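# Six arms clear the side table's tablecloth onto the big table

## Task

Remove the tablecloth from the side table and lay it on the big table so that no part of it droops over any edge. Every item that stood on the side table must end up resting directly on the uncovered tabletop, upright as it was and close to its original spot. Then open the grippers and pull the arms away. Anything that stays put only because a robot is holding it does not count as done. For reference, the arm feet sit on the big table top in the scene frame, in metres, with facing measured in degrees counter-clockwise from +x: arm1 (-0.87, +0.65, +0.72) facing -90; arm2 (-0.87, -0.65, +0.72) facing +90; arm3 (+0.00, +0.65, +0.72) facing -90; arm4 (+0.00, -0.65, +0.72) facing +90; arm5 (+0.87, +0.65, +0.72) facing -90; arm6 (+0.87, -0.65, +0.72) facing +90.

## Robot and tools

Setup: six identical i2rt Big YAM arms, named arm1 to arm6. Each has six revolute joints, a two-finger gripper and a wrist camera. The arms in the +y row (arm1, arm3, arm5) face -y and the arms in the -y row (arm2, arm4, arm6) face +y, so the two rows look at each other across the big table. Two fixed room cameras, cam_high and cam_low, are also available. With joints 1 and 6 at zero and the hand level and pointing ahead, the wrist camera rides on top of the hand looking toward the fingertips. The hand can reach roughly 1.0 m out from the joint1 axis.

Frame: a single scene frame with its origin on the floor and +z up; lengths in metres. The hand point is the midpoint between the fingertips. The hand's z axis runs along the fingers and the fingers close along its y axis. No foot pose is printed.

execute_actions: argument "actions" is a list holding exactly one action object, or empty. An empty list moves nothing and only returns states and images. The action object has one optional key per robot ("arm1" ... "arm6"), and under each robot the only key is "joints", an object of absolute joint targets by name (not offsets). Any joint or robot left out is not re-commanded and may keep pushing toward an earlier target. All motions in an action begin together and may finish at different moments. Joint names, units, ranges and done-tolerances: joint1_rad -2.879 to 2.879 (±0.045), rotates the arm about its foot, positive counter-clockwise seen from above, 0 means unfolding toward the foot's facing; joint2_rad 0 to 3.141 (±0.14), shoulder, 0 has the upper arm lying roughly level pointing backward, increasing lifts it up then forward; joint3_rad 0 to 3.019 (±0.09), elbow, 0 is fully folded, increasing opens it; joint4_rad -1.692 to 1.57 (±0.055), hand pitch, positive tips the fingers up; joint5_rad -1.57 to 1.57 (±0.03), sideways hand swing, positive toward the arm's right; joint6_rad -2.094 to 2.094 (±0.035), hand roll, positive clockwise viewed from behind the hand; gripper_m 0 to 0.093 (±0.003), fingertip gap in metres. Grip force tops out near 50 to 62 N per pad, lower on some units. Optional "cameras" lists which images to return (arm1_cam_wrist ... arm6_cam_wrist, cam_high, cam_low, or "all"); omitted, null or ["all"] gives all, [] gives none. The pictures line gives the image order. An unknown key, camera name or out-of-range number rejects the whole call and nothing moves. Joints move at different speeds, so the hand may sweep a wide arc between postures.

wait: "seconds" from 0 to 10; commands nothing new and returns the same state and images as an empty action.

zoom_image: "camera" plus "region" [x0, y0, x1, y1] in pixels of that camera's most recent full image, origin at top-left, at most 504 by 504 pixels. Only cameras that returned a full image in the latest result can be zoomed.

finished_scene: "scene" is the current scene number; it ends the scene irreversibly and reports success. The goal must already hold by itself.

Reading results: joint_positions gives current angles. joint_status tells how each commanded motion of the last accepted action ended. "off_target" means it stopped short and may still push. After "contact_stop" or "time_out" the joint holds where it stopped, though a timed-out joint can keep a target at most 0.375, 0.375, 0.113, 0.225, 0.075 and 0.3 rad (joints 1 to 6) from where it stands and keep pushing; it then shows up in on_its_own and will move if the obstruction clears. Sending the reported position relieves the push. "joint command not followed" (often with a "cause:" line) means a safety check blocked that arm's joint targets, typically to avoid self or arm-arm collision; its gripper target still runs, and blocked joints read "not_followed" and may be retried on later actions until new valid targets arrive. Empty calls never show this line. on_its_own lists what moved without this call's command; "held at" is the held target, not the actual angle. A target very near the current angle may produce no motion. A joint carrying a load sags over time.

Hazards: the arms do not halt on contact and can press hard. A hard squeeze between two robots fails the task and ends the run; a hard hit may too. No state line reports robot-robot contact, and the collision check can react late and ignores fingers, gripper housings and wrist cameras. Objects touching robots are fine. Knocking a rigid item out of the work area fails the task (cloth is exempt). Drops, slips, slams and strong pushes reduce quality. Robots act independently and do not wait for one another.

Motor heat: holding loads or pushing warms motors, even between calls. A MOTOR HOT line appears from 85 °C; at 100 °C that arm's motors and gripper go limp until cooled and the arm falls, shown as an OVER-TEMPERATURE FAULT, with unreached keys marked "limit_stop_at_motor_heat"; resend those targets afterward. If a call reports a stop, the remaining execute_actions, wait and finished_scene calls in that same reply are skipped. Faster robot motion is preferred.

Each tool is called after "Request:" as name(argument=value, ...), one argument or row to a line, values as JSON.

## Session

Request:
execute_actions(
  actions=[],
)

Scene clock: 0.00 s.
arm1.joint_positions: joint1_rad=+0.011 joint2_rad=+0.441 joint3_rad=+1.477 joint4_rad=-1.540 joint5_rad=+0.016 joint6_rad=+0.011 gripper_m=+0.095
arm1.joint_status: not commanded
arm1.hand: x=-0.8738 y=+0.5326 z=+1.3540 quat_wxyz=(-0.363, -0.609, -0.608, +0.358) (m; scene frame)
arm2.joint_positions: joint1_rad=+0.005 joint2_rad=+0.436 joint3_rad=+1.463 joint4_rad=-1.545 joint5_rad=+0.016 joint6_rad=+0.012 gripper_m=+0.094
arm2.joint_status: not commanded
arm2.hand: x=-0.8796 y=-0.5321 z=+1.2900 quat_wxyz=(-0.358, +0.617, -0.606, -0.353) (m; scene frame)
arm3.joint_positions: joint1_rad=+0.006 joint2_rad=+0.449 joint3_rad=+1.469 joint4_rad=-1.528 joint5_rad=-0.015 joint6_rad=+0.002 gripper_m=+0.094
arm3.joint_status: not commanded
arm3.hand: x=-0.0021 y=+0.5246 z=+1.2924 quat_wxyz=(-0.358, -0.617, -0.602, +0.359) (m; scene frame)
arm4.joint_positions: joint1_rad=+0.011 joint2_rad=+0.430 joint3_rad=+1.481 joint4_rad=-1.526 joint5_rad=+0.016 joint6_rad=+0.017 gripper_m=+0.095
arm4.joint_status: not commanded
arm4.hand: x=-0.0032 y=-0.5359 z=+1.2898 quat_wxyz=(-0.359, +0.613, -0.594, -0.378) (m; scene frame)
arm5.joint_positions: joint1_rad=-0.012 joint2_rad=+0.426 joint3_rad=+1.468 joint4_rad=-1.529 joint5_rad=+0.015 joint6_rad=+0.009 gripper_m=+0.094
arm5.joint_status: not commanded
arm5.hand: x=+0.8676 y=+0.5391 z=+1.3561 quat_wxyz=(-0.358, -0.616, -0.593, +0.376) (m; scene frame)
arm6.joint_positions: joint1_rad=+0.003 joint2_rad=+0.454 joint3_rad=+1.482 joint4_rad=-1.543 joint5_rad=+0.010 joint6_rad=-0.016 gripper_m=+0.095
arm6.joint_status: not commanded
arm6.hand: x=+0.8676 y=-0.5253 z=+1.3801 quat_wxyz=(-0.356, +0.624, -0.599, -0.354) (m; scene frame)
pictures: arm1_cam_wrist, arm2_cam_wrist, arm3_cam_wrist, arm4_cam_wrist, arm5_cam_wrist, arm6_cam_wrist, cam_high, cam_low
Images, in order (width x height): arm1_cam_wrist 504x504, arm2_cam_wrist 504x504, arm3_cam_wrist 504x504, arm4_cam_wrist 504x504, arm5_cam_wrist 504x504, arm6_cam_wrist 504x504, cam_high 504x504, cam_low 504x504.

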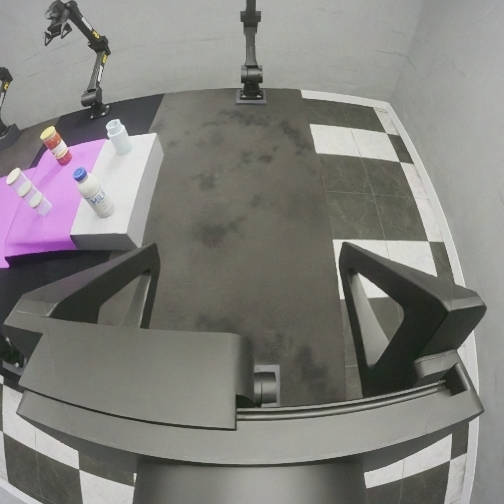

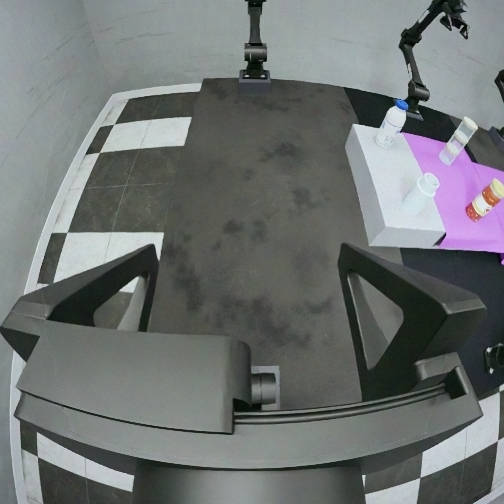

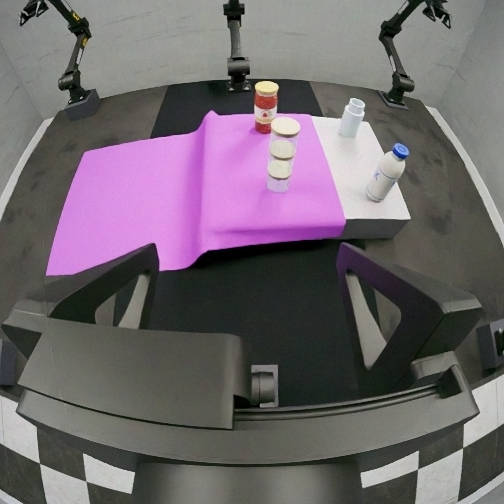

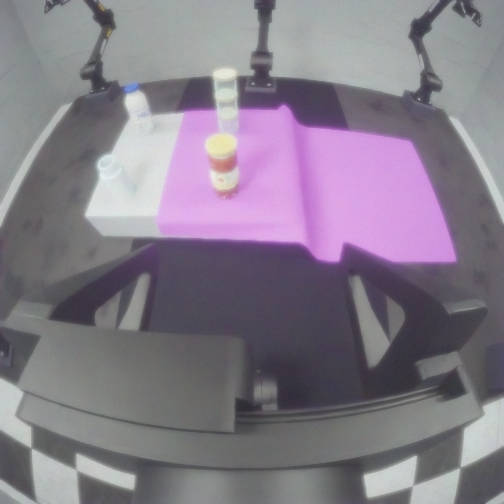

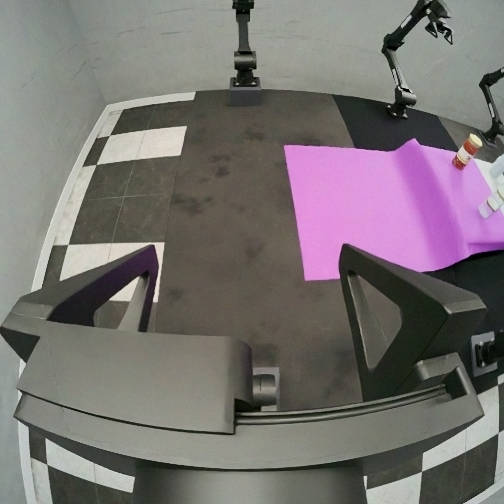

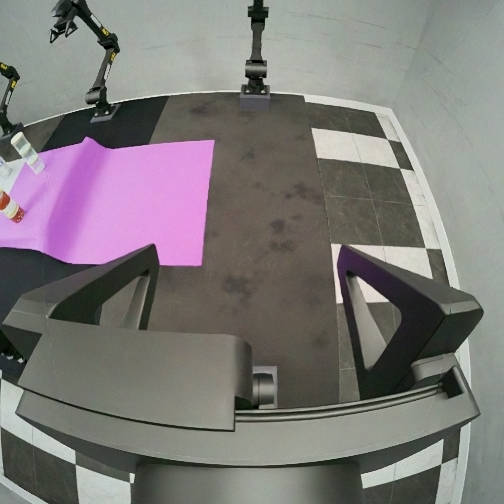

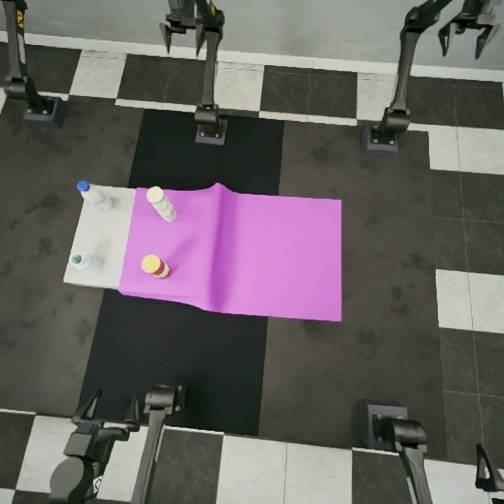

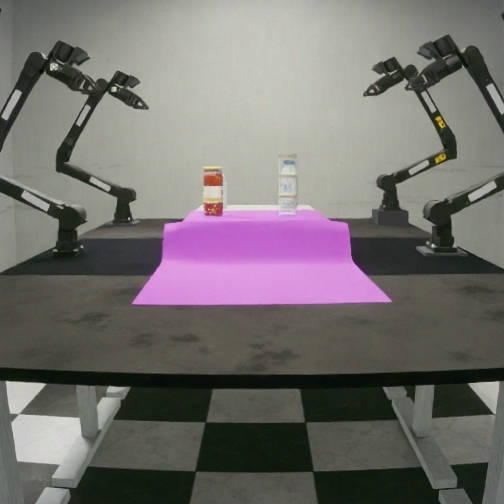

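Request:
execute_actions(
  actions=[
    {"arm3":{"joints":{"joint1_rad":-0.38,"joint2_rad":0.9,"joint3_rad":0.9,"joint4_rad":-0.5}},"arm4":{"joints":{"joint1_rad":0.4,"joint2_rad":0.9,"joint3_rad":0.6,"joint4_rad":0}},"arm5":{"joints":{"joint1_rad":-0.5,"joint2_rad":1.5,"joint3_rad":1.2,"joint4_rad":-1.2}},"arm6":{"joints":{"joint1_rad":0.5,"joint2_rad":1.7,"joint3_rad":1.2,"joint4_rad":-1.0}}},
  ],
  cameras=["arm3_cam_wrist","arm4_cam_wrist","cam_high","cam_low"],
)

Scene clock: 2.67 s.
arm1.joint_positions: joint1_rad=+0.011 joint2_rad=+0.441 joint3_rad=+1.477 joint4_rad=-1.540 joint5_rad=+0.016 joint6_rad=+0.011 gripper_m=+0.095
arm1.joint_status: not commanded
arm1.hand: x=-0.8738 y=+0.5326 z=+1.3540 quat_wxyz=(-0.363, -0.609, -0.608, +0.358) (m; scene frame)
arm2.joint_positions: joint1_rad=+0.005 joint2_rad=+0.436 joint3_rad=+1.463 joint4_rad=-1.545 joint5_rad=+0.016 joint6_rad=+0.012 gripper_m=+0.094
arm2.joint_status: not commanded
arm2.hand: x=-0.8796 y=-0.5321 z=+1.2900 quat_wxyz=(-0.358, +0.617, -0.606, -0.353) (m; scene frame)
arm3.joint_positions: joint1_rad=-0.378 joint2_rad=+0.895 joint3_rad=+0.890 joint4_rad=-0.519 joint5_rad=-0.015 joint6_rad=+0.002 gripper_m=+0.094
arm3.joint_status: all done
arm3.hand: x=-0.1729 y=+0.2530 z=+1.0737 quat_wxyz=(-0.279, -0.724, -0.476, +0.414) (m; scene frame)
arm4.joint_positions: joint1_rad=+0.396 joint2_rad=+0.912 joint3_rad=+0.601 joint4_rad=-0.023 joint5_rad=+0.016 joint6_rad=+0.017 gripper_m=+0.095
arm4.joint_status: all done
arm4.hand: x=-0.1860 y=-0.2516 z=+0.9950 quat_wxyz=(-0.311, +0.682, -0.445, -0.490) (m; scene frame)
arm5.joint_positions: joint1_rad=-0.496 joint2_rad=+1.501 joint3_rad=+1.197 joint4_rad=-1.206 joint5_rad=+0.014 joint6_rad=+0.009 gripper_m=+0.094
arm5.joint_status: all done
arm5.hand: x=+0.6534 y=+0.2655 z=+0.9491 quat_wxyz=(-0.011, -0.864, -0.503, +0.034) (m; scene frame)
arm6.joint_positions: joint1_rad=+0.500 joint2_rad=+1.705 joint3_rad=+1.190 joint4_rad=-1.008 joint5_rad=+0.010 joint6_rad=-0.016 gripper_m=+0.095
arm6.joint_status: all done
arm6.hand: x=+0.6283 y=-0.2305 z=+0.8784 quat_wxyz=(-0.015, +0.871, -0.491, -0.016) (m; scene frame)
pictures: arm3_cam_wrist, arm4_cam_wrist, cam_high, cam_low
Images, in order (width x height): arm3_cam_wrist 504x504, arm4_cam_wrist 504x504, cam_high 504x504, cam_low 504x504.

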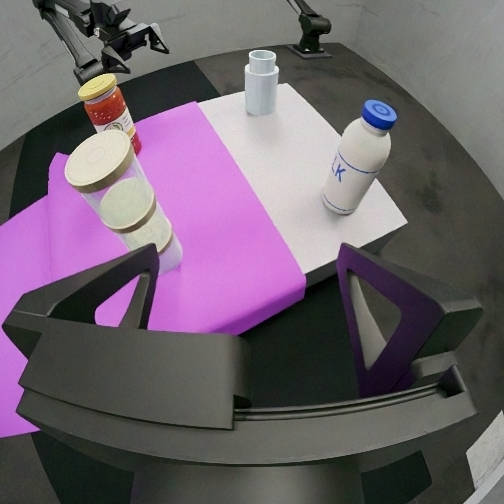

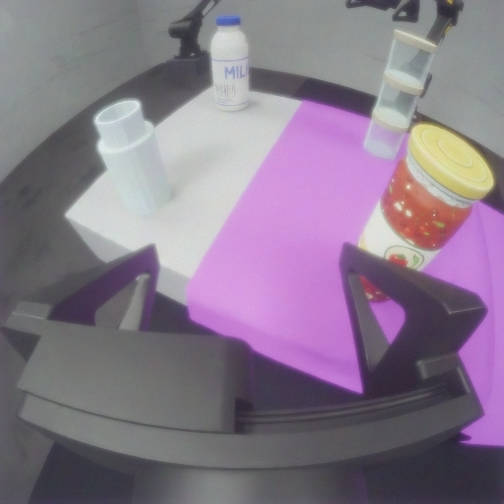

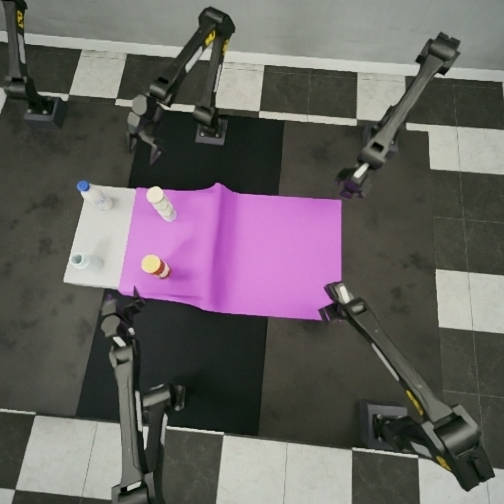

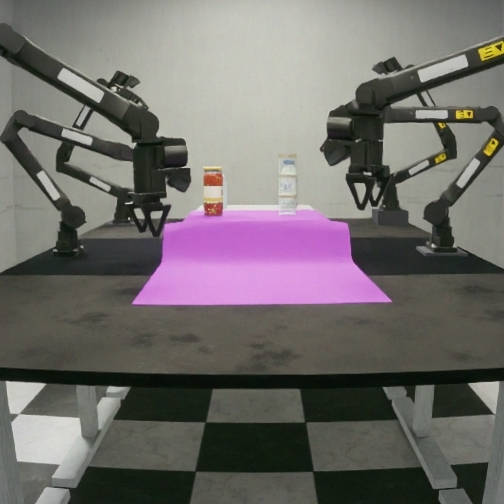

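Request:
execute_actions(
  actions=[
    {"arm3":{"joints":{"joint1_rad":-0.2,"joint2_rad":0.95,"joint3_rad":0.33,"joint4_rad":0.35}},"arm4":{"joints":{"joint1_rad":0.17,"joint2_rad":0.95,"joint3_rad":0.33,"joint4_rad":0.35}},"arm5":{"joints":{"joint1_rad":-0.9,"joint2_rad":2.0,"joint3_rad":1.9,"joint4_rad":-1.3}}},
  ],
  cameras=["arm3_cam_wrist","arm4_cam_wrist","cam_high","cam_low"],
)

Scene clock: 6.63 s.
arm1.joint_positions: joint1_rad=+0.011 joint2_rad=+0.441 joint3_rad=+1.477 joint4_rad=-1.540 joint5_rad=+0.016 joint6_rad=+0.011 gripper_m=+0.095
arm1.joint_status: not commanded
arm1.hand: x=-0.8738 y=+0.5326 z=+1.3540 quat_wxyz=(-0.363, -0.609, -0.608, +0.358) (m; scene frame)
arm2.joint_positions: joint1_rad=+0.005 joint2_rad=+0.436 joint3_rad=+1.463 joint4_rad=-1.545 joint5_rad=+0.016 joint6_rad=+0.012 gripper_m=+0.094
arm2.joint_status: not commanded
arm2.hand: x=-0.8796 y=-0.5321 z=+1.2900 quat_wxyz=(-0.358, +0.617, -0.606, -0.353) (m; scene frame)
arm3.joint_positions: joint1_rad=-0.196 joint2_rad=+0.954 joint3_rad=+0.332 joint4_rad=+0.331 joint5_rad=-0.015 joint6_rad=+0.002 gripper_m=+0.094
arm3.joint_status: all done
arm3.hand: x=-0.0915 y=+0.2561 z=+0.9158 quat_wxyz=(-0.375, -0.627, -0.500, +0.464) (m; scene frame)
arm4.joint_positions: joint1_rad=+0.173 joint2_rad=+0.946 joint3_rad=+0.324 joint4_rad=+0.327 joint5_rad=+0.016 joint6_rad=+0.017 gripper_m=+0.095
arm4.joint_status: all done
arm4.hand: x=-0.0850 y=-0.2580 z=+0.9035 quat_wxyz=(-0.373, +0.620, -0.511, -0.464) (m; scene frame)
arm5.joint_positions: joint1_rad=-0.907 joint2_rad=+1.996 joint3_rad=+1.858 joint4_rad=-1.295 joint5_rad=+0.014 joint6_rad=+0.009 gripper_m=+0.094
arm5.joint_status: all done
arm5.hand: x=+0.3513 y=+0.2571 z=+0.9489 quat_wxyz=(-0.018, -0.946, -0.315, +0.071) (m; scene frame)
arm6.joint_positions: joint1_rad=+0.500 joint2_rad=+1.705 joint3_rad=+1.190 joint4_rad=-1.008 joint5_rad=+0.010 joint6_rad=-0.016 gripper_m=+0.095
arm6.joint_status: not commanded
arm6.hand: x=+0.6283 y=-0.2305 z=+0.8784 quat_wxyz=(-0.015, +0.871, -0.491, -0.016) (m; scene frame)
pictures: arm3_cam_wrist, arm4_cam_wrist, cam_high, cam_low
Images, in order (width x height): arm3_cam_wrist 504x504, arm4_cam_wrist 504x504, cam_high 504x504, cam_low 504x504.

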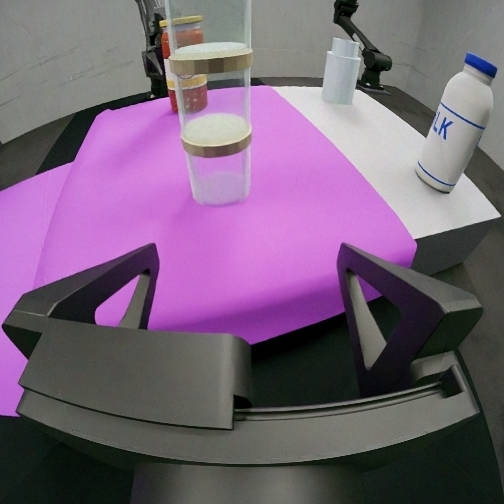

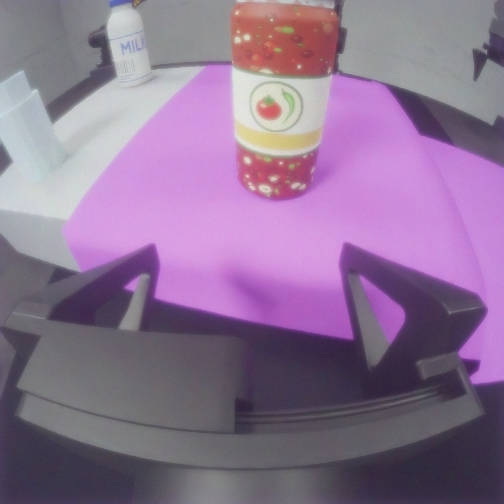

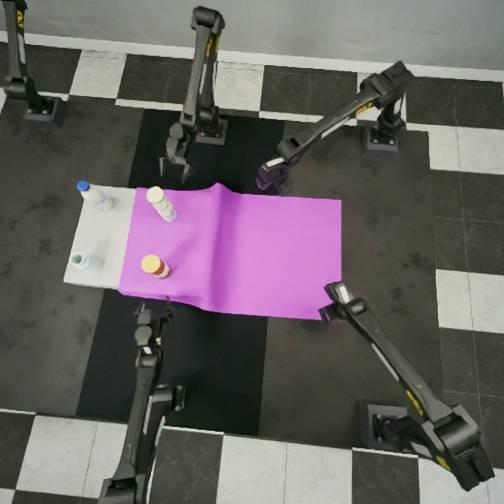

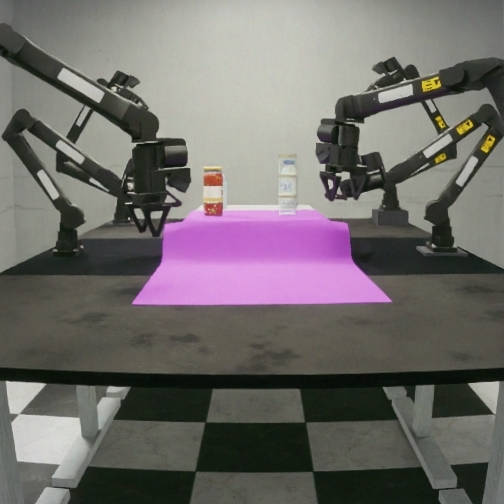

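Request:
execute_actions(
  actions=[
    {"arm3":{"joints":{"joint1_rad":-0.14,"joint2_rad":1.3,"joint3_rad":0.46,"joint4_rad":0.56}},"arm4":{"joints":{"joint1_rad":0.13,"joint2_rad":1.3,"joint3_rad":0.48,"joint4_rad":0.56}},"arm6":{"joints":{"joint1_rad":0.85,"joint2_rad":2.1,"joint3_rad":1.95,"joint4_rad":-1.3,"joint6_rad":0.85}}},
  ],
  cameras=["arm3_cam_wrist","arm4_cam_wrist","arm6_cam_wrist","cam_high","cam_low"],
)

Scene clock: 8.87 s.
arm1.joint_positions: joint1_rad=+0.011 joint2_rad=+0.441 joint3_rad=+1.477 joint4_rad=-1.540 joint5_rad=+0.016 joint6_rad=+0.011 gripper_m=+0.095
arm1.joint_status: not commanded
arm1.hand: x=-0.8738 y=+0.5326 z=+1.3540 quat_wxyz=(-0.363, -0.609, -0.608, +0.358) (m; scene frame)
arm2.joint_positions: joint1_rad=+0.005 joint2_rad=+0.436 joint3_rad=+1.463 joint4_rad=-1.545 joint5_rad=+0.016 joint6_rad=+0.012 gripper_m=+0.094
arm2.joint_status: not commanded
arm2.hand: x=-0.8796 y=-0.5321 z=+1.2900 quat_wxyz=(-0.358, +0.617, -0.606, -0.353) (m; scene frame)
arm3.joint_positions: joint1_rad=-0.144 joint2_rad=+1.308 joint3_rad=+0.417 joint4_rad=+0.541 joint5_rad=-0.015 joint6_rad=+0.002 gripper_m=+0.094
arm3.joint_status: all done
arm3.hand: x=-0.0812 y=+0.1968 z=+0.8627 quat_wxyz=(-0.372, -0.627, -0.527, +0.436) (m; scene frame)
arm4.joint_positions: joint1_rad=+0.138 joint2_rad=+1.300 joint3_rad=+0.453 joint4_rad=+0.539 joint5_rad=+0.016 joint6_rad=+0.017 gripper_m=+0.095
arm4.joint_status: all done
arm4.hand: x=-0.0844 y=-0.1841 z=+0.8733 quat_wxyz=(-0.378, +0.614, -0.524, -0.454) (m; scene frame)
arm5.joint_positions: joint1_rad=-0.907 joint2_rad=+1.996 joint3_rad=+1.858 joint4_rad=-1.295 joint5_rad=+0.014 joint6_rad=+0.009 gripper_m=+0.094
arm5.joint_status: not commanded
arm5.hand: x=+0.3513 y=+0.2571 z=+0.9489 quat_wxyz=(-0.018, -0.946, -0.315, +0.071) (m; scene frame)
arm6.joint_positions: joint1_rad=+0.850 joint2_rad=+2.103 joint3_rad=+1.918 joint4_rad=-1.293 joint5_rad=+0.009 joint6_rad=+0.842 gripper_m=+0.095
arm6.joint_status: all done
arm6.hand: x=+0.3554 y=-0.2192 z=+0.9224 quat_wxyz=(+0.000, +0.719, -0.694, -0.045) (m; scene frame)
pictures: arm3_cam_wrist, arm4_cam_wrist, arm6_cam_wrist, cam_high, cam_low
Images, in order (width x height): arm3_cam_wrist 504x504, arm4_cam_wrist 504x504, arm6_cam_wrist 504x504, cam_high 504x504, cam_low 504x504.

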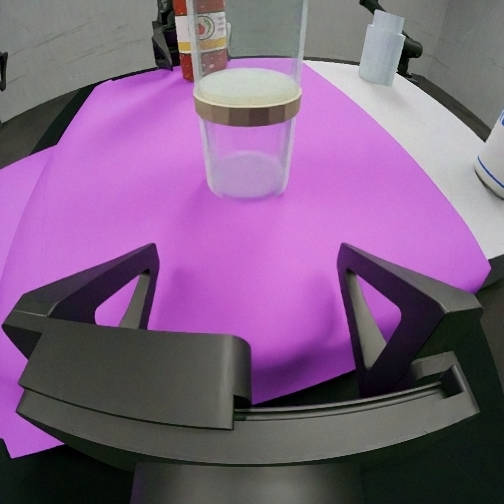

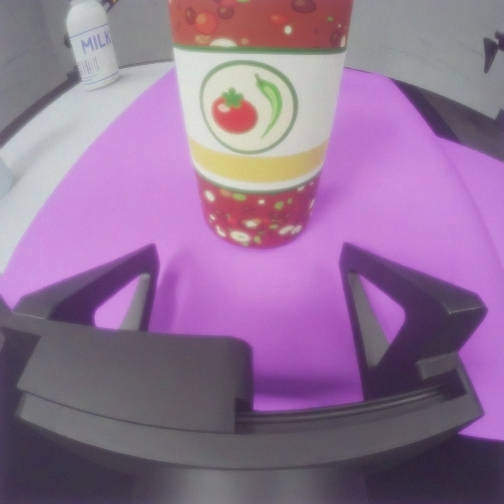

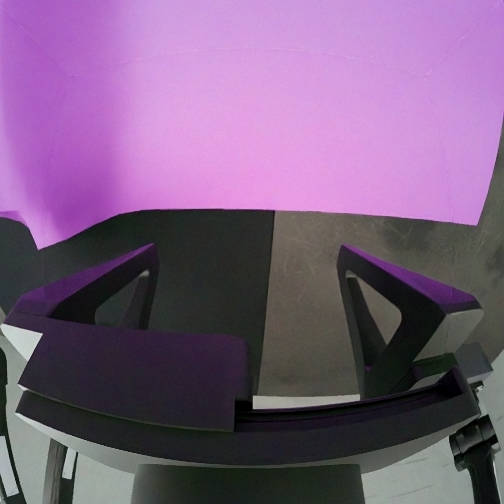

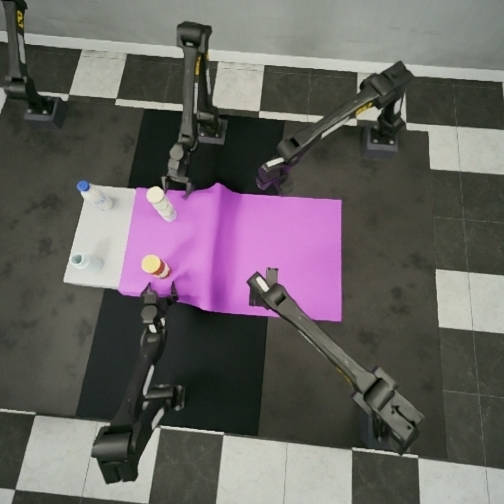

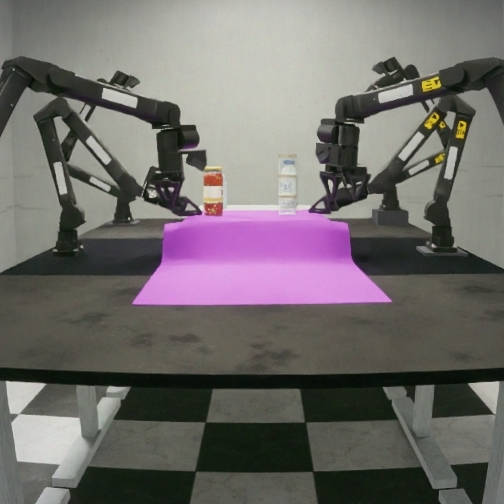

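Request:
execute_actions(
  actions=[
    {"arm3":{"joints":{"joint2_rad":1.59,"joint3_rad":0.69,"joint4_rad":0.66}},"arm4":{"joints":{"joint1_rad":0.12,"joint2_rad":1.5,"joint3_rad":0.63,"joint4_rad":0.6}}},
  ],
  cameras=["arm3_cam_wrist","arm4_cam_wrist","cam_low"],
)

Scene clock: 10.63 s.
arm1.joint_positions: joint1_rad=+0.011 joint2_rad=+0.441 joint3_rad=+1.477 joint4_rad=-1.540 joint5_rad=+0.016 joint6_rad=+0.011 gripper_m=+0.095
arm1.joint_status: not commanded
arm1.hand: x=-0.8738 y=+0.5326 z=+1.3540 quat_wxyz=(-0.363, -0.609, -0.608, +0.358) (m; scene frame)
arm2.joint_positions: joint1_rad=+0.005 joint2_rad=+0.436 joint3_rad=+1.463 joint4_rad=-1.545 joint5_rad=+0.016 joint6_rad=+0.012 gripper_m=+0.094
arm2.joint_status: not commanded
arm2.hand: x=-0.8796 y=-0.5321 z=+1.2900 quat_wxyz=(-0.358, +0.617, -0.606, -0.353) (m; scene frame)
arm3.joint_positions: joint1_rad=-0.144 joint2_rad=+1.596 joint3_rad=+0.655 joint4_rad=+0.647 joint5_rad=-0.015 joint6_rad=+0.002 gripper_m=+0.094
arm3.joint_status: all done
arm3.hand: x=-0.0992 y=+0.0991 z=+0.8576 quat_wxyz=(-0.386, -0.615, -0.517, +0.453) (m; scene frame)
arm4.joint_positions: joint1_rad=+0.130 joint2_rad=+1.480 joint3_rad=+0.606 joint4_rad=+0.590 joint5_rad=+0.016 joint6_rad=+0.017 gripper_m=+0.095
arm4.joint_status: all done
arm4.hand: x=-0.0920 y=-0.1218 z=+0.8718 quat_wxyz=(-0.385, +0.606, -0.522, -0.459) (m; scene frame)
arm5.joint_positions: joint1_rad=-0.907 joint2_rad=+1.996 joint3_rad=+1.858 joint4_rad=-1.295 joint5_rad=+0.014 joint6_rad=+0.009 gripper_m=+0.094
arm5.joint_status: not commanded
arm5.hand: x=+0.3513 y=+0.2571 z=+0.9489 quat_wxyz=(-0.018, -0.946, -0.315, +0.071) (m; scene frame)
arm6.joint_positions: joint1_rad=+0.850 joint2_rad=+2.103 joint3_rad=+1.918 joint4_rad=-1.293 joint5_rad=+0.009 joint6_rad=+0.842 gripper_m=+0.095
arm6.joint_status: not commanded
arm6.hand: x=+0.3554 y=-0.2192 z=+0.9224 quat_wxyz=(+0.000, +0.718, -0.694, -0.045) (m; scene frame)
pictures: arm3_cam_wrist, arm4_cam_wrist, cam_low
Images, in order (width x height): arm3_cam_wrist 504x504, arm4_cam_wrist 504x504, cam_low 504x504.

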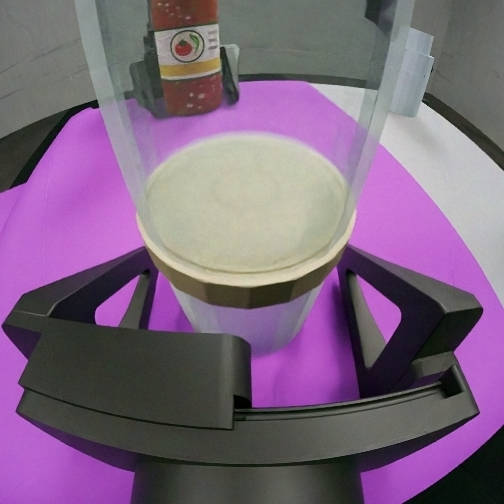

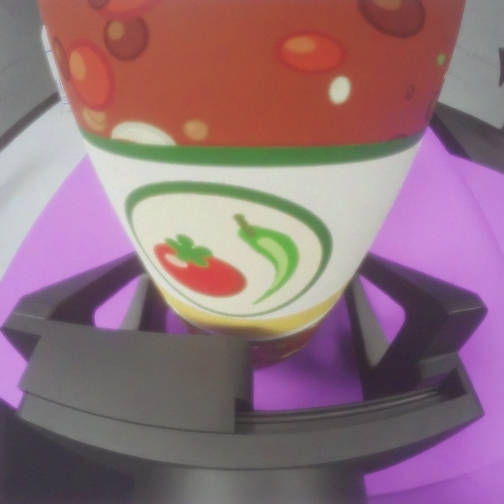

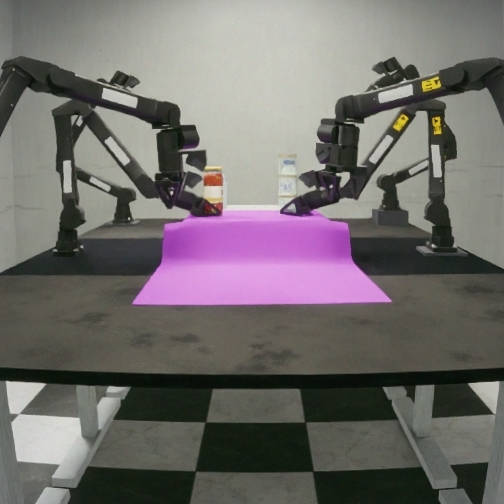

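Request:
execute_actions(
  actions=[
    {"arm3":{"joints":{"gripper_m":0.04}},"arm4":{"joints":{"gripper_m":0.04}},"arm5":{"joints":{"joint1_rad":0,"joint2_rad":0.44,"joint3_rad":1.47}},"arm6":{"joints":{"joint1_rad":0.78,"joint2_rad":2.48,"joint3_rad":2.0,"joint4_rad":-0.9,"joint6_rad":0.8}}},
  ],
  cameras=[],
)

Request:
execute_actions(
  actions=[
    {"arm3":{"joints":{"joint3_rad":0.79,"joint4_rad":0.56}},"arm4":{"joints":{"joint3_rad":0.73,"joint4_rad":0.5}}},
  ],
  cameras=["arm6_cam_wrist","cam_high","cam_low"],
)

Scene clock: 13.40 s.
arm1.joint_positions: joint1_rad=+0.011 joint2_rad=+0.441 joint3_rad=+1.477 joint4_rad=-1.540 joint5_rad=+0.016 joint6_rad=+0.011 gripper_m=+0.095
arm1.joint_status: not commanded
arm1.hand: x=-0.8738 y=+0.5326 z=+1.3540 quat_wxyz=(-0.363, -0.609, -0.608, +0.358) (m; scene frame)
arm2.joint_positions: joint1_rad=+0.005 joint2_rad=+0.436 joint3_rad=+1.463 joint4_rad=-1.545 joint5_rad=+0.016 joint6_rad=+0.012 gripper_m=+0.094
arm2.joint_status: not commanded
arm2.hand: x=-0.8796 y=-0.5321 z=+1.2900 quat_wxyz=(-0.358, +0.617, -0.606, -0.353) (m; scene frame)
arm3.joint_positions: joint1_rad=-0.144 joint2_rad=+1.596 joint3_rad=+0.655 joint4_rad=+0.647 joint5_rad=-0.016 joint6_rad=+0.002 gripper_m=+0.058
arm3.joint_status: gripper_m off_target (ended at +0.058, target +0.040)
arm3.hand: x=-0.0991 y=+0.0991 z=+0.8576 quat_wxyz=(-0.387, -0.615, -0.517, +0.453) (m; scene frame)
arm4.joint_positions: joint1_rad=+0.130 joint2_rad=+1.480 joint3_rad=+0.606 joint4_rad=+0.590 joint5_rad=+0.017 joint6_rad=+0.017 gripper_m=+0.066
arm4.joint_status: gripper_m off_target (ended at +0.066, target +0.040)
arm4.hand: x=-0.0916 y=-0.1217 z=+0.8718 quat_wxyz=(-0.386, +0.606, -0.523, -0.459) (m; scene frame)
arm5.joint_positions: joint1_rad=-0.012 joint2_rad=+0.439 joint3_rad=+1.475 joint4_rad=-1.295 joint5_rad=+0.011 joint6_rad=+0.009 gripper_m=+0.094
arm5.joint_status: all done
arm5.hand: x=+0.8681 y=+0.5144 z=+1.4113 quat_wxyz=(-0.426, -0.569, -0.548, +0.441) (m; scene frame)
arm6.joint_positions: joint1_rad=+0.788 joint2_rad=+2.438 joint3_rad=+2.008 joint4_rad=-0.904 joint5_rad=+0.012 joint6_rad=+0.804 gripper_m=+0.095
arm6.joint_status: all done
arm6.hand: x=+0.3190 y=-0.1281 z=+0.7394 quat_wxyz=(-0.002, +0.706, -0.699, -0.116) (m; scene frame)
pictures: none
No camera images: the call's "cameras" was empty. Leave "cameras" out to get every camera's image.

Scene clock: 14.13 s.
arm1.joint_positions: joint1_rad=+0.011 joint2_rad=+0.441 joint3_rad=+1.477 joint4_rad=-1.540 joint5_rad=+0.016 joint6_rad=+0.011 gripper_m=+0.095
arm1.joint_status: not commanded
arm1.hand: x=-0.8738 y=+0.5326 z=+1.3540 quat_wxyz=(-0.363, -0.609, -0.608, +0.358) (m; scene frame)
arm2.joint_positions: joint1_rad=+0.005 joint2_rad=+0.436 joint3_rad=+1.463 joint4_rad=-1.545 joint5_rad=+0.016 joint6_rad=+0.012 gripper_m=+0.094
arm2.joint_status: not commanded
arm2.hand: x=-0.8796 y=-0.5321 z=+1.2900 quat_wxyz=(-0.358, +0.617, -0.606, -0.353) (m; scene frame)
arm3.joint_positions: joint1_rad=-0.144 joint2_rad=+1.605 joint3_rad=+0.716 joint4_rad=+0.553 joint5_rad=-0.016 joint6_rad=+0.002 gripper_m=+0.058
arm3.joint_status: all done
arm3.hand: x=-0.1021 y=+0.0832 z=+0.8594 quat_wxyz=(-0.376, -0.624, -0.525, +0.440) (m; scene frame)
arm4.joint_positions: joint1_rad=+0.130 joint2_rad=+1.498 joint3_rad=+0.670 joint4_rad=+0.503 joint5_rad=+0.017 joint6_rad=+0.017 gripper_m=+0.066
arm4.joint_status: all done
arm4.hand: x=-0.0947 y=-0.1046 z=+0.8737 quat_wxyz=(-0.376, +0.615, -0.530, -0.446) (m; scene frame)
arm5.joint_positions: joint1_rad=-0.012 joint2_rad=+0.439 joint3_rad=+1.475 joint4_rad=-1.295 joint5_rad=+0.011 joint6_rad=+0.009 gripper_m=+0.094
arm5.joint_status: not commanded
arm5.hand: x=+0.8681 y=+0.5144 z=+1.4113 quat_wxyz=(-0.426, -0.569, -0.548, +0.441) (m; scene frame)
arm6.joint_positions: joint1_rad=+0.788 joint2_rad=+2.438 joint3_rad=+2.008 joint4_rad=-0.904 joint5_rad=+0.012 joint6_rad=+0.804 gripper_m=+0.095
arm6.joint_status: not commanded
arm6.hand: x=+0.3190 y=-0.1281 z=+0.7394 quat_wxyz=(-0.002, +0.706, -0.699, -0.116) (m; scene frame)
pictures: arm6_cam_wrist, cam_high, cam_low
Images, in order (width x height): arm6_cam_wrist 504x504, cam_high 504x504, cam_low 504x504.

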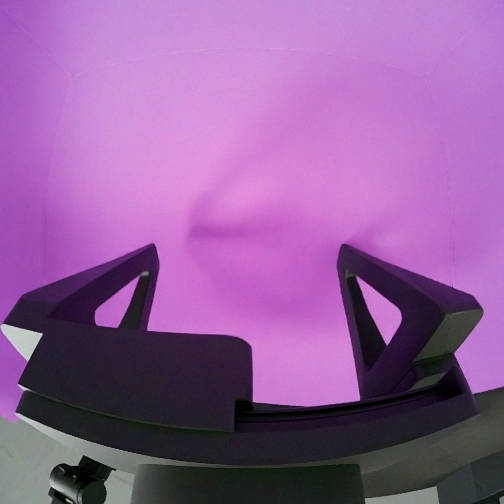

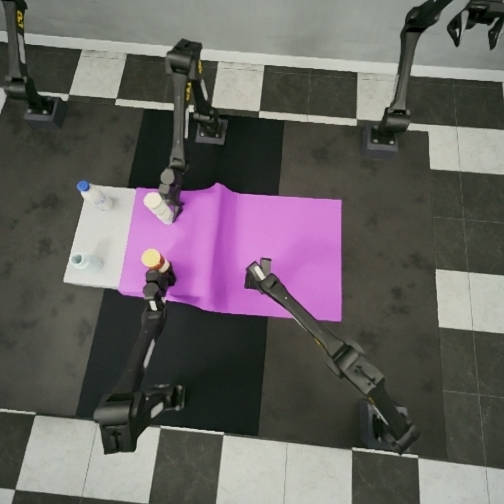

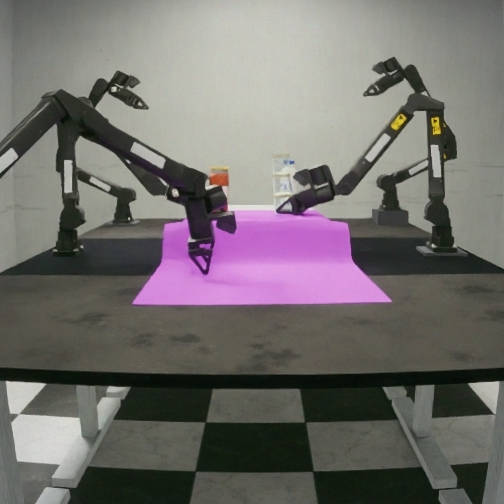

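Request:
execute_actions(
  actions=[
    {"arm3":{"joints":{"joint2_rad":1.5,"joint3_rad":0.83,"joint4_rad":0.47}},"arm4":{"joints":{"joint2_rad":1.4,"joint3_rad":0.77,"joint4_rad":0.42}},"arm6":{"joints":{"joint2_rad":2.53}}},
  ],
  cameras=[],
)

Request:
execute_actions(
  actions=[
    {"arm6":{"joints":{"gripper_m":0}}},
  ],
  cameras=["arm6_cam_wrist","cam_low"],
)

Scene clock: 15.73 s.
arm1.joint_positions: joint1_rad=+0.011 joint2_rad=+0.441 joint3_rad=+1.477 joint4_rad=-1.540 joint5_rad=+0.016 joint6_rad=+0.011 gripper_m=+0.095
arm1.joint_status: not commanded
arm1.hand: x=-0.8738 y=+0.5326 z=+1.3540 quat_wxyz=(-0.363, -0.609, -0.608, +0.358) (m; scene frame)
arm2.joint_positions: joint1_rad=+0.005 joint2_rad=+0.436 joint3_rad=+1.463 joint4_rad=-1.545 joint5_rad=+0.016 joint6_rad=+0.012 gripper_m=+0.094
arm2.joint_status: not commanded
arm2.hand: x=-0.8796 y=-0.5321 z=+1.2900 quat_wxyz=(-0.358, +0.617, -0.606, -0.353) (m; scene frame)
arm3.joint_positions: joint1_rad=-0.144 joint2_rad=+1.527 joint3_rad=+0.750 joint4_rad=+0.459 joint5_rad=-0.016 joint6_rad=+0.002 gripper_m=+0.058
arm3.joint_status: all done
arm3.hand: x=-0.1027 y=+0.0801 z=+0.8967 quat_wxyz=(-0.380, -0.620, -0.522, +0.445) (m; scene frame)
arm4.joint_positions: joint1_rad=+0.130 joint2_rad=+1.459 joint3_rad=+0.693 joint4_rad=+0.395 joint5_rad=+0.017 joint6_rad=+0.017 gripper_m=+0.066
arm4.joint_status: all done
arm4.hand: x=-0.0944 y=-0.1065 z=+0.8811 quat_wxyz=(-0.364, +0.626, -0.538, -0.432) (m; scene frame)
arm5.joint_positions: joint1_rad=-0.012 joint2_rad=+0.439 joint3_rad=+1.475 joint4_rad=-1.295 joint5_rad=+0.011 joint6_rad=+0.009 gripper_m=+0.094
arm5.joint_status: not commanded
arm5.hand: x=+0.8681 y=+0.5144 z=+1.4113 quat_wxyz=(-0.426, -0.569, -0.548, +0.441) (m; scene frame)
arm6.joint_positions: joint1_rad=+0.788 joint2_rad=+2.441 joint3_rad=+2.008 joint4_rad=-0.904 joint5_rad=+0.012 joint6_rad=+0.804 gripper_m=+0.095
arm6.joint_status: all done
arm6.hand: x=+0.3194 y=-0.1285 z=+0.7378 quat_wxyz=(-0.002, +0.706, -0.699, -0.115) (m; scene frame)
pictures: none
No camera images: the call's "cameras" was empty. Leave "cameras" out to get every camera's image.

Scene clock: 16.47 s.
arm1.joint_positions: joint1_rad=+0.011 joint2_rad=+0.441 joint3_rad=+1.477 joint4_rad=-1.540 joint5_rad=+0.016 joint6_rad=+0.011 gripper_m=+0.095
arm1.joint_status: not commanded
arm1.hand: x=-0.8738 y=+0.5326 z=+1.3540 quat_wxyz=(-0.363, -0.609, -0.608, +0.358) (m; scene frame)
arm2.joint_positions: joint1_rad=+0.005 joint2_rad=+0.436 joint3_rad=+1.463 joint4_rad=-1.545 joint5_rad=+0.016 joint6_rad=+0.012 gripper_m=+0.094
arm2.joint_status: not commanded
arm2.hand: x=-0.8796 y=-0.5321 z=+1.2900 quat_wxyz=(-0.358, +0.617, -0.606, -0.353) (m; scene frame)
arm3.joint_positions: joint1_rad=-0.144 joint2_rad=+1.527 joint3_rad=+0.750 joint4_rad=+0.459 joint5_rad=-0.016 joint6_rad=+0.002 gripper_m=+0.058
arm3.joint_status: not commanded
arm3.hand: x=-0.1027 y=+0.0801 z=+0.8967 quat_wxyz=(-0.380, -0.620, -0.522, +0.445) (m; scene frame)
arm4.joint_positions: joint1_rad=+0.130 joint2_rad=+1.459 joint3_rad=+0.693 joint4_rad=+0.395 joint5_rad=+0.017 joint6_rad=+0.017 gripper_m=+0.066
arm4.joint_status: not commanded
arm4.hand: x=-0.0944 y=-0.1065 z=+0.8811 quat_wxyz=(-0.364, +0.626, -0.538, -0.432) (m; scene frame)
arm5.joint_positions: joint1_rad=-0.012 joint2_rad=+0.439 joint3_rad=+1.475 joint4_rad=-1.295 joint5_rad=+0.011 joint6_rad=+0.009 gripper_m=+0.094
arm5.joint_status: not commanded
arm5.hand: x=+0.8681 y=+0.5144 z=+1.4113 quat_wxyz=(-0.426, -0.569, -0.548, +0.441) (m; scene frame)
arm6.joint_positions: joint1_rad=+0.774 joint2_rad=+2.450 joint3_rad=+2.008 joint4_rad=-0.905 joint5_rad=+0.019 joint6_rad=+0.803 gripper_m=+0.001
arm6.joint_status: all done
arm6.hand: x=+0.3294 y=-0.1216 z=+0.7304 quat_wxyz=(-0.007, +0.701, -0.704, -0.109) (m; scene frame)
pictures: arm6_cam_wrist, cam_low
Images, in order (width x height): arm6_cam_wrist 504x504, cam_low 504x504.

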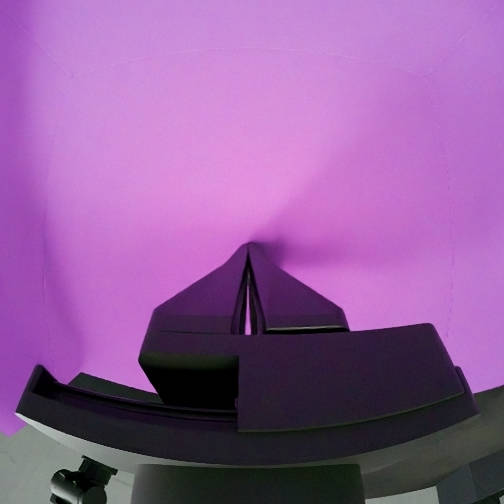

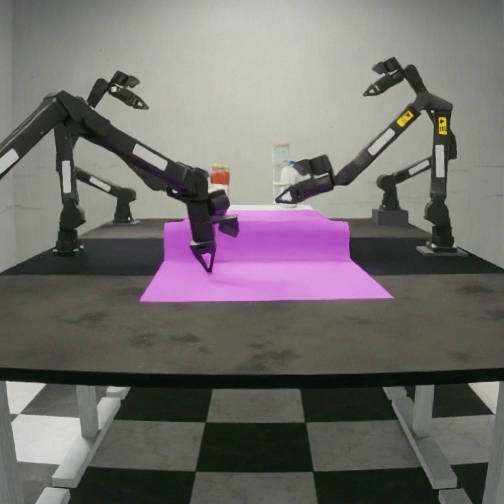

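Request:
execute_actions(
  actions=[
    {"arm4":{"joints":{"joint2_rad":1.33,"joint3_rad":0.79,"joint4_rad":0.43}},"arm6":{"joints":{"joint1_rad":0.4,"joint2_rad":2.56}}},
  ],
  cameras=["cam_high","cam_low"],
)

Scene clock: 19.23 s.
arm1.joint_positions: joint1_rad=+0.011 joint2_rad=+0.441 joint3_rad=+1.477 joint4_rad=-1.540 joint5_rad=+0.016 joint6_rad=+0.011 gripper_m=+0.095
arm1.joint_status: not commanded
arm1.hand: x=-0.8738 y=+0.5326 z=+1.3540 quat_wxyz=(-0.363, -0.609, -0.608, +0.358) (m; scene frame)
arm2.joint_positions: joint1_rad=+0.005 joint2_rad=+0.436 joint3_rad=+1.463 joint4_rad=-1.545 joint5_rad=+0.016 joint6_rad=+0.012 gripper_m=+0.094
arm2.joint_status: not commanded
arm2.hand: x=-0.8796 y=-0.5321 z=+1.2900 quat_wxyz=(-0.358, +0.617, -0.606, -0.353) (m; scene frame)
arm3.joint_positions: joint1_rad=-0.144 joint2_rad=+1.527 joint3_rad=+0.750 joint4_rad=+0.459 joint5_rad=-0.016 joint6_rad=+0.002 gripper_m=+0.058
arm3.joint_status: not commanded
arm3.hand: x=-0.1027 y=+0.0801 z=+0.8967 quat_wxyz=(-0.380, -0.620, -0.522, +0.445) (m; scene frame)
arm4.joint_positions: joint1_rad=+0.130 joint2_rad=+1.374 joint3_rad=+0.693 joint4_rad=+0.395 joint5_rad=+0.017 joint6_rad=+0.017 gripper_m=+0.066
arm4.joint_status: joint3_rad time_out (moved +0.000 of +0.097); the others done
arm4.on_its_own: joint3_rad reads +0.693 and still pushes toward +0.790 since a time_out
arm4.hand: x=-0.0936 y=-0.1109 z=+0.9260 quat_wxyz=(-0.386, +0.606, -0.523, -0.459) (m; scene frame)
arm5.joint_positions: joint1_rad=-0.012 joint2_rad=+0.439 joint3_rad=+1.475 joint4_rad=-1.295 joint5_rad=+0.011 joint6_rad=+0.009 gripper_m=+0.094
arm5.joint_status: not commanded
arm5.hand: x=+0.8681 y=+0.5144 z=+1.4113 quat_wxyz=(-0.426, -0.569, -0.548, +0.441) (m; scene frame)
arm6.joint_positions: joint1_rad=+0.363 joint2_rad=+2.458 joint3_rad=+2.017 joint4_rad=-0.893 joint5_rad=+0.023 joint6_rad=+0.803 gripper_m=+0.001
arm6.joint_status: all done
arm6.hand: x=+0.5848 y=+0.0556 z=+0.7291 quat_wxyz=(-0.033, +0.542, -0.832, -0.112) (m; scene frame)
pictures: cam_high, cam_low
Images, in order (width x height): cam_high 504x504, cam_low 504x504.

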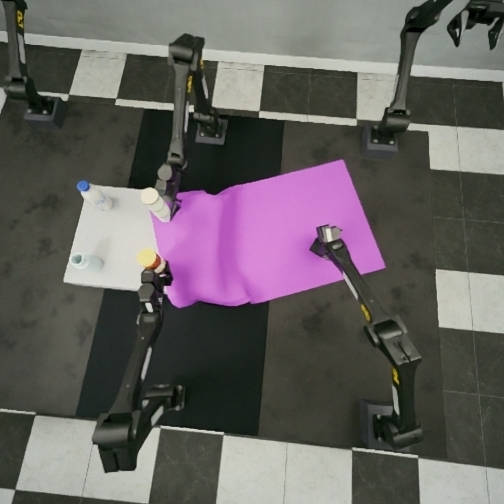

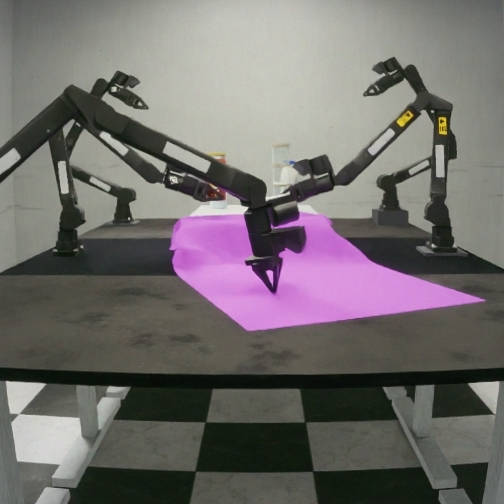

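Request:
execute_actions(
  actions=[
    {"arm6":{"joints":{"joint1_rad":0.05,"joint2_rad":2.56}}},
  ],
  cameras=["cam_high"],
)

Scene clock: 20.83 s.
arm1.joint_positions: joint1_rad=+0.011 joint2_rad=+0.441 joint3_rad=+1.477 joint4_rad=-1.540 joint5_rad=+0.016 joint6_rad=+0.011 gripper_m=+0.095
arm1.joint_status: not commanded
arm1.hand: x=-0.8738 y=+0.5326 z=+1.3540 quat_wxyz=(-0.363, -0.609, -0.608, +0.358) (m; scene frame)
arm2.joint_positions: joint1_rad=+0.005 joint2_rad=+0.436 joint3_rad=+1.463 joint4_rad=-1.545 joint5_rad=+0.016 joint6_rad=+0.012 gripper_m=+0.094
arm2.joint_status: not commanded
arm2.hand: x=-0.8796 y=-0.5321 z=+1.2900 quat_wxyz=(-0.358, +0.617, -0.606, -0.353) (m; scene frame)
arm3.joint_positions: joint1_rad=-0.144 joint2_rad=+1.527 joint3_rad=+0.750 joint4_rad=+0.459 joint5_rad=-0.016 joint6_rad=+0.002 gripper_m=+0.058
arm3.joint_status: not commanded
arm3.hand: x=-0.1027 y=+0.0801 z=+0.8967 quat_wxyz=(-0.380, -0.620, -0.522, +0.445) (m; scene frame)
arm4.joint_positions: joint1_rad=+0.130 joint2_rad=+1.374 joint3_rad=+0.693 joint4_rad=+0.395 joint5_rad=+0.017 joint6_rad=+0.017 gripper_m=+0.066
arm4.joint_status: not commanded
arm4.on_its_own: joint3_rad reads +0.693 and still pushes toward +0.790 since a time_out
arm4.hand: x=-0.0936 y=-0.1109 z=+0.9260 quat_wxyz=(-0.386, +0.606, -0.523, -0.459) (m; scene frame)
arm5.joint_positions: joint1_rad=-0.012 joint2_rad=+0.439 joint3_rad=+1.475 joint4_rad=-1.295 joint5_rad=+0.011 joint6_rad=+0.009 gripper_m=+0.094
arm5.joint_status: not commanded
arm5.hand: x=+0.8681 y=+0.5144 z=+1.4113 quat_wxyz=(-0.426, -0.569, -0.548, +0.441) (m; scene frame)
arm6.joint_positions: joint1_rad=+0.019 joint2_rad=+2.458 joint3_rad=+2.017 joint4_rad=-0.893 joint5_rad=+0.020 joint6_rad=+0.803 gripper_m=+0.001
arm6.joint_status: all done
arm6.hand: x=+0.8386 y=+0.1104 z=+0.7293 quat_wxyz=(-0.051, +0.392, -0.912, -0.105) (m; scene frame)
pictures: cam_high
Images, in order (width x height): cam_high 504x504.

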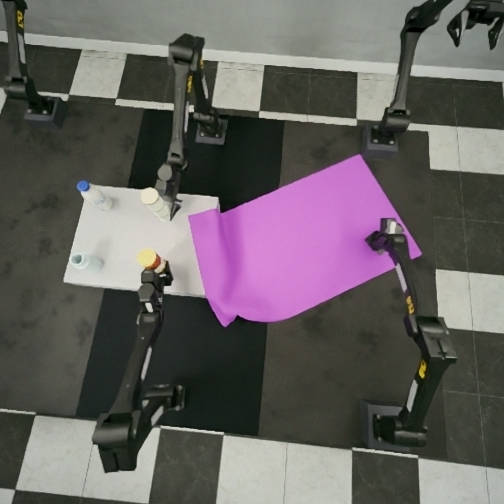

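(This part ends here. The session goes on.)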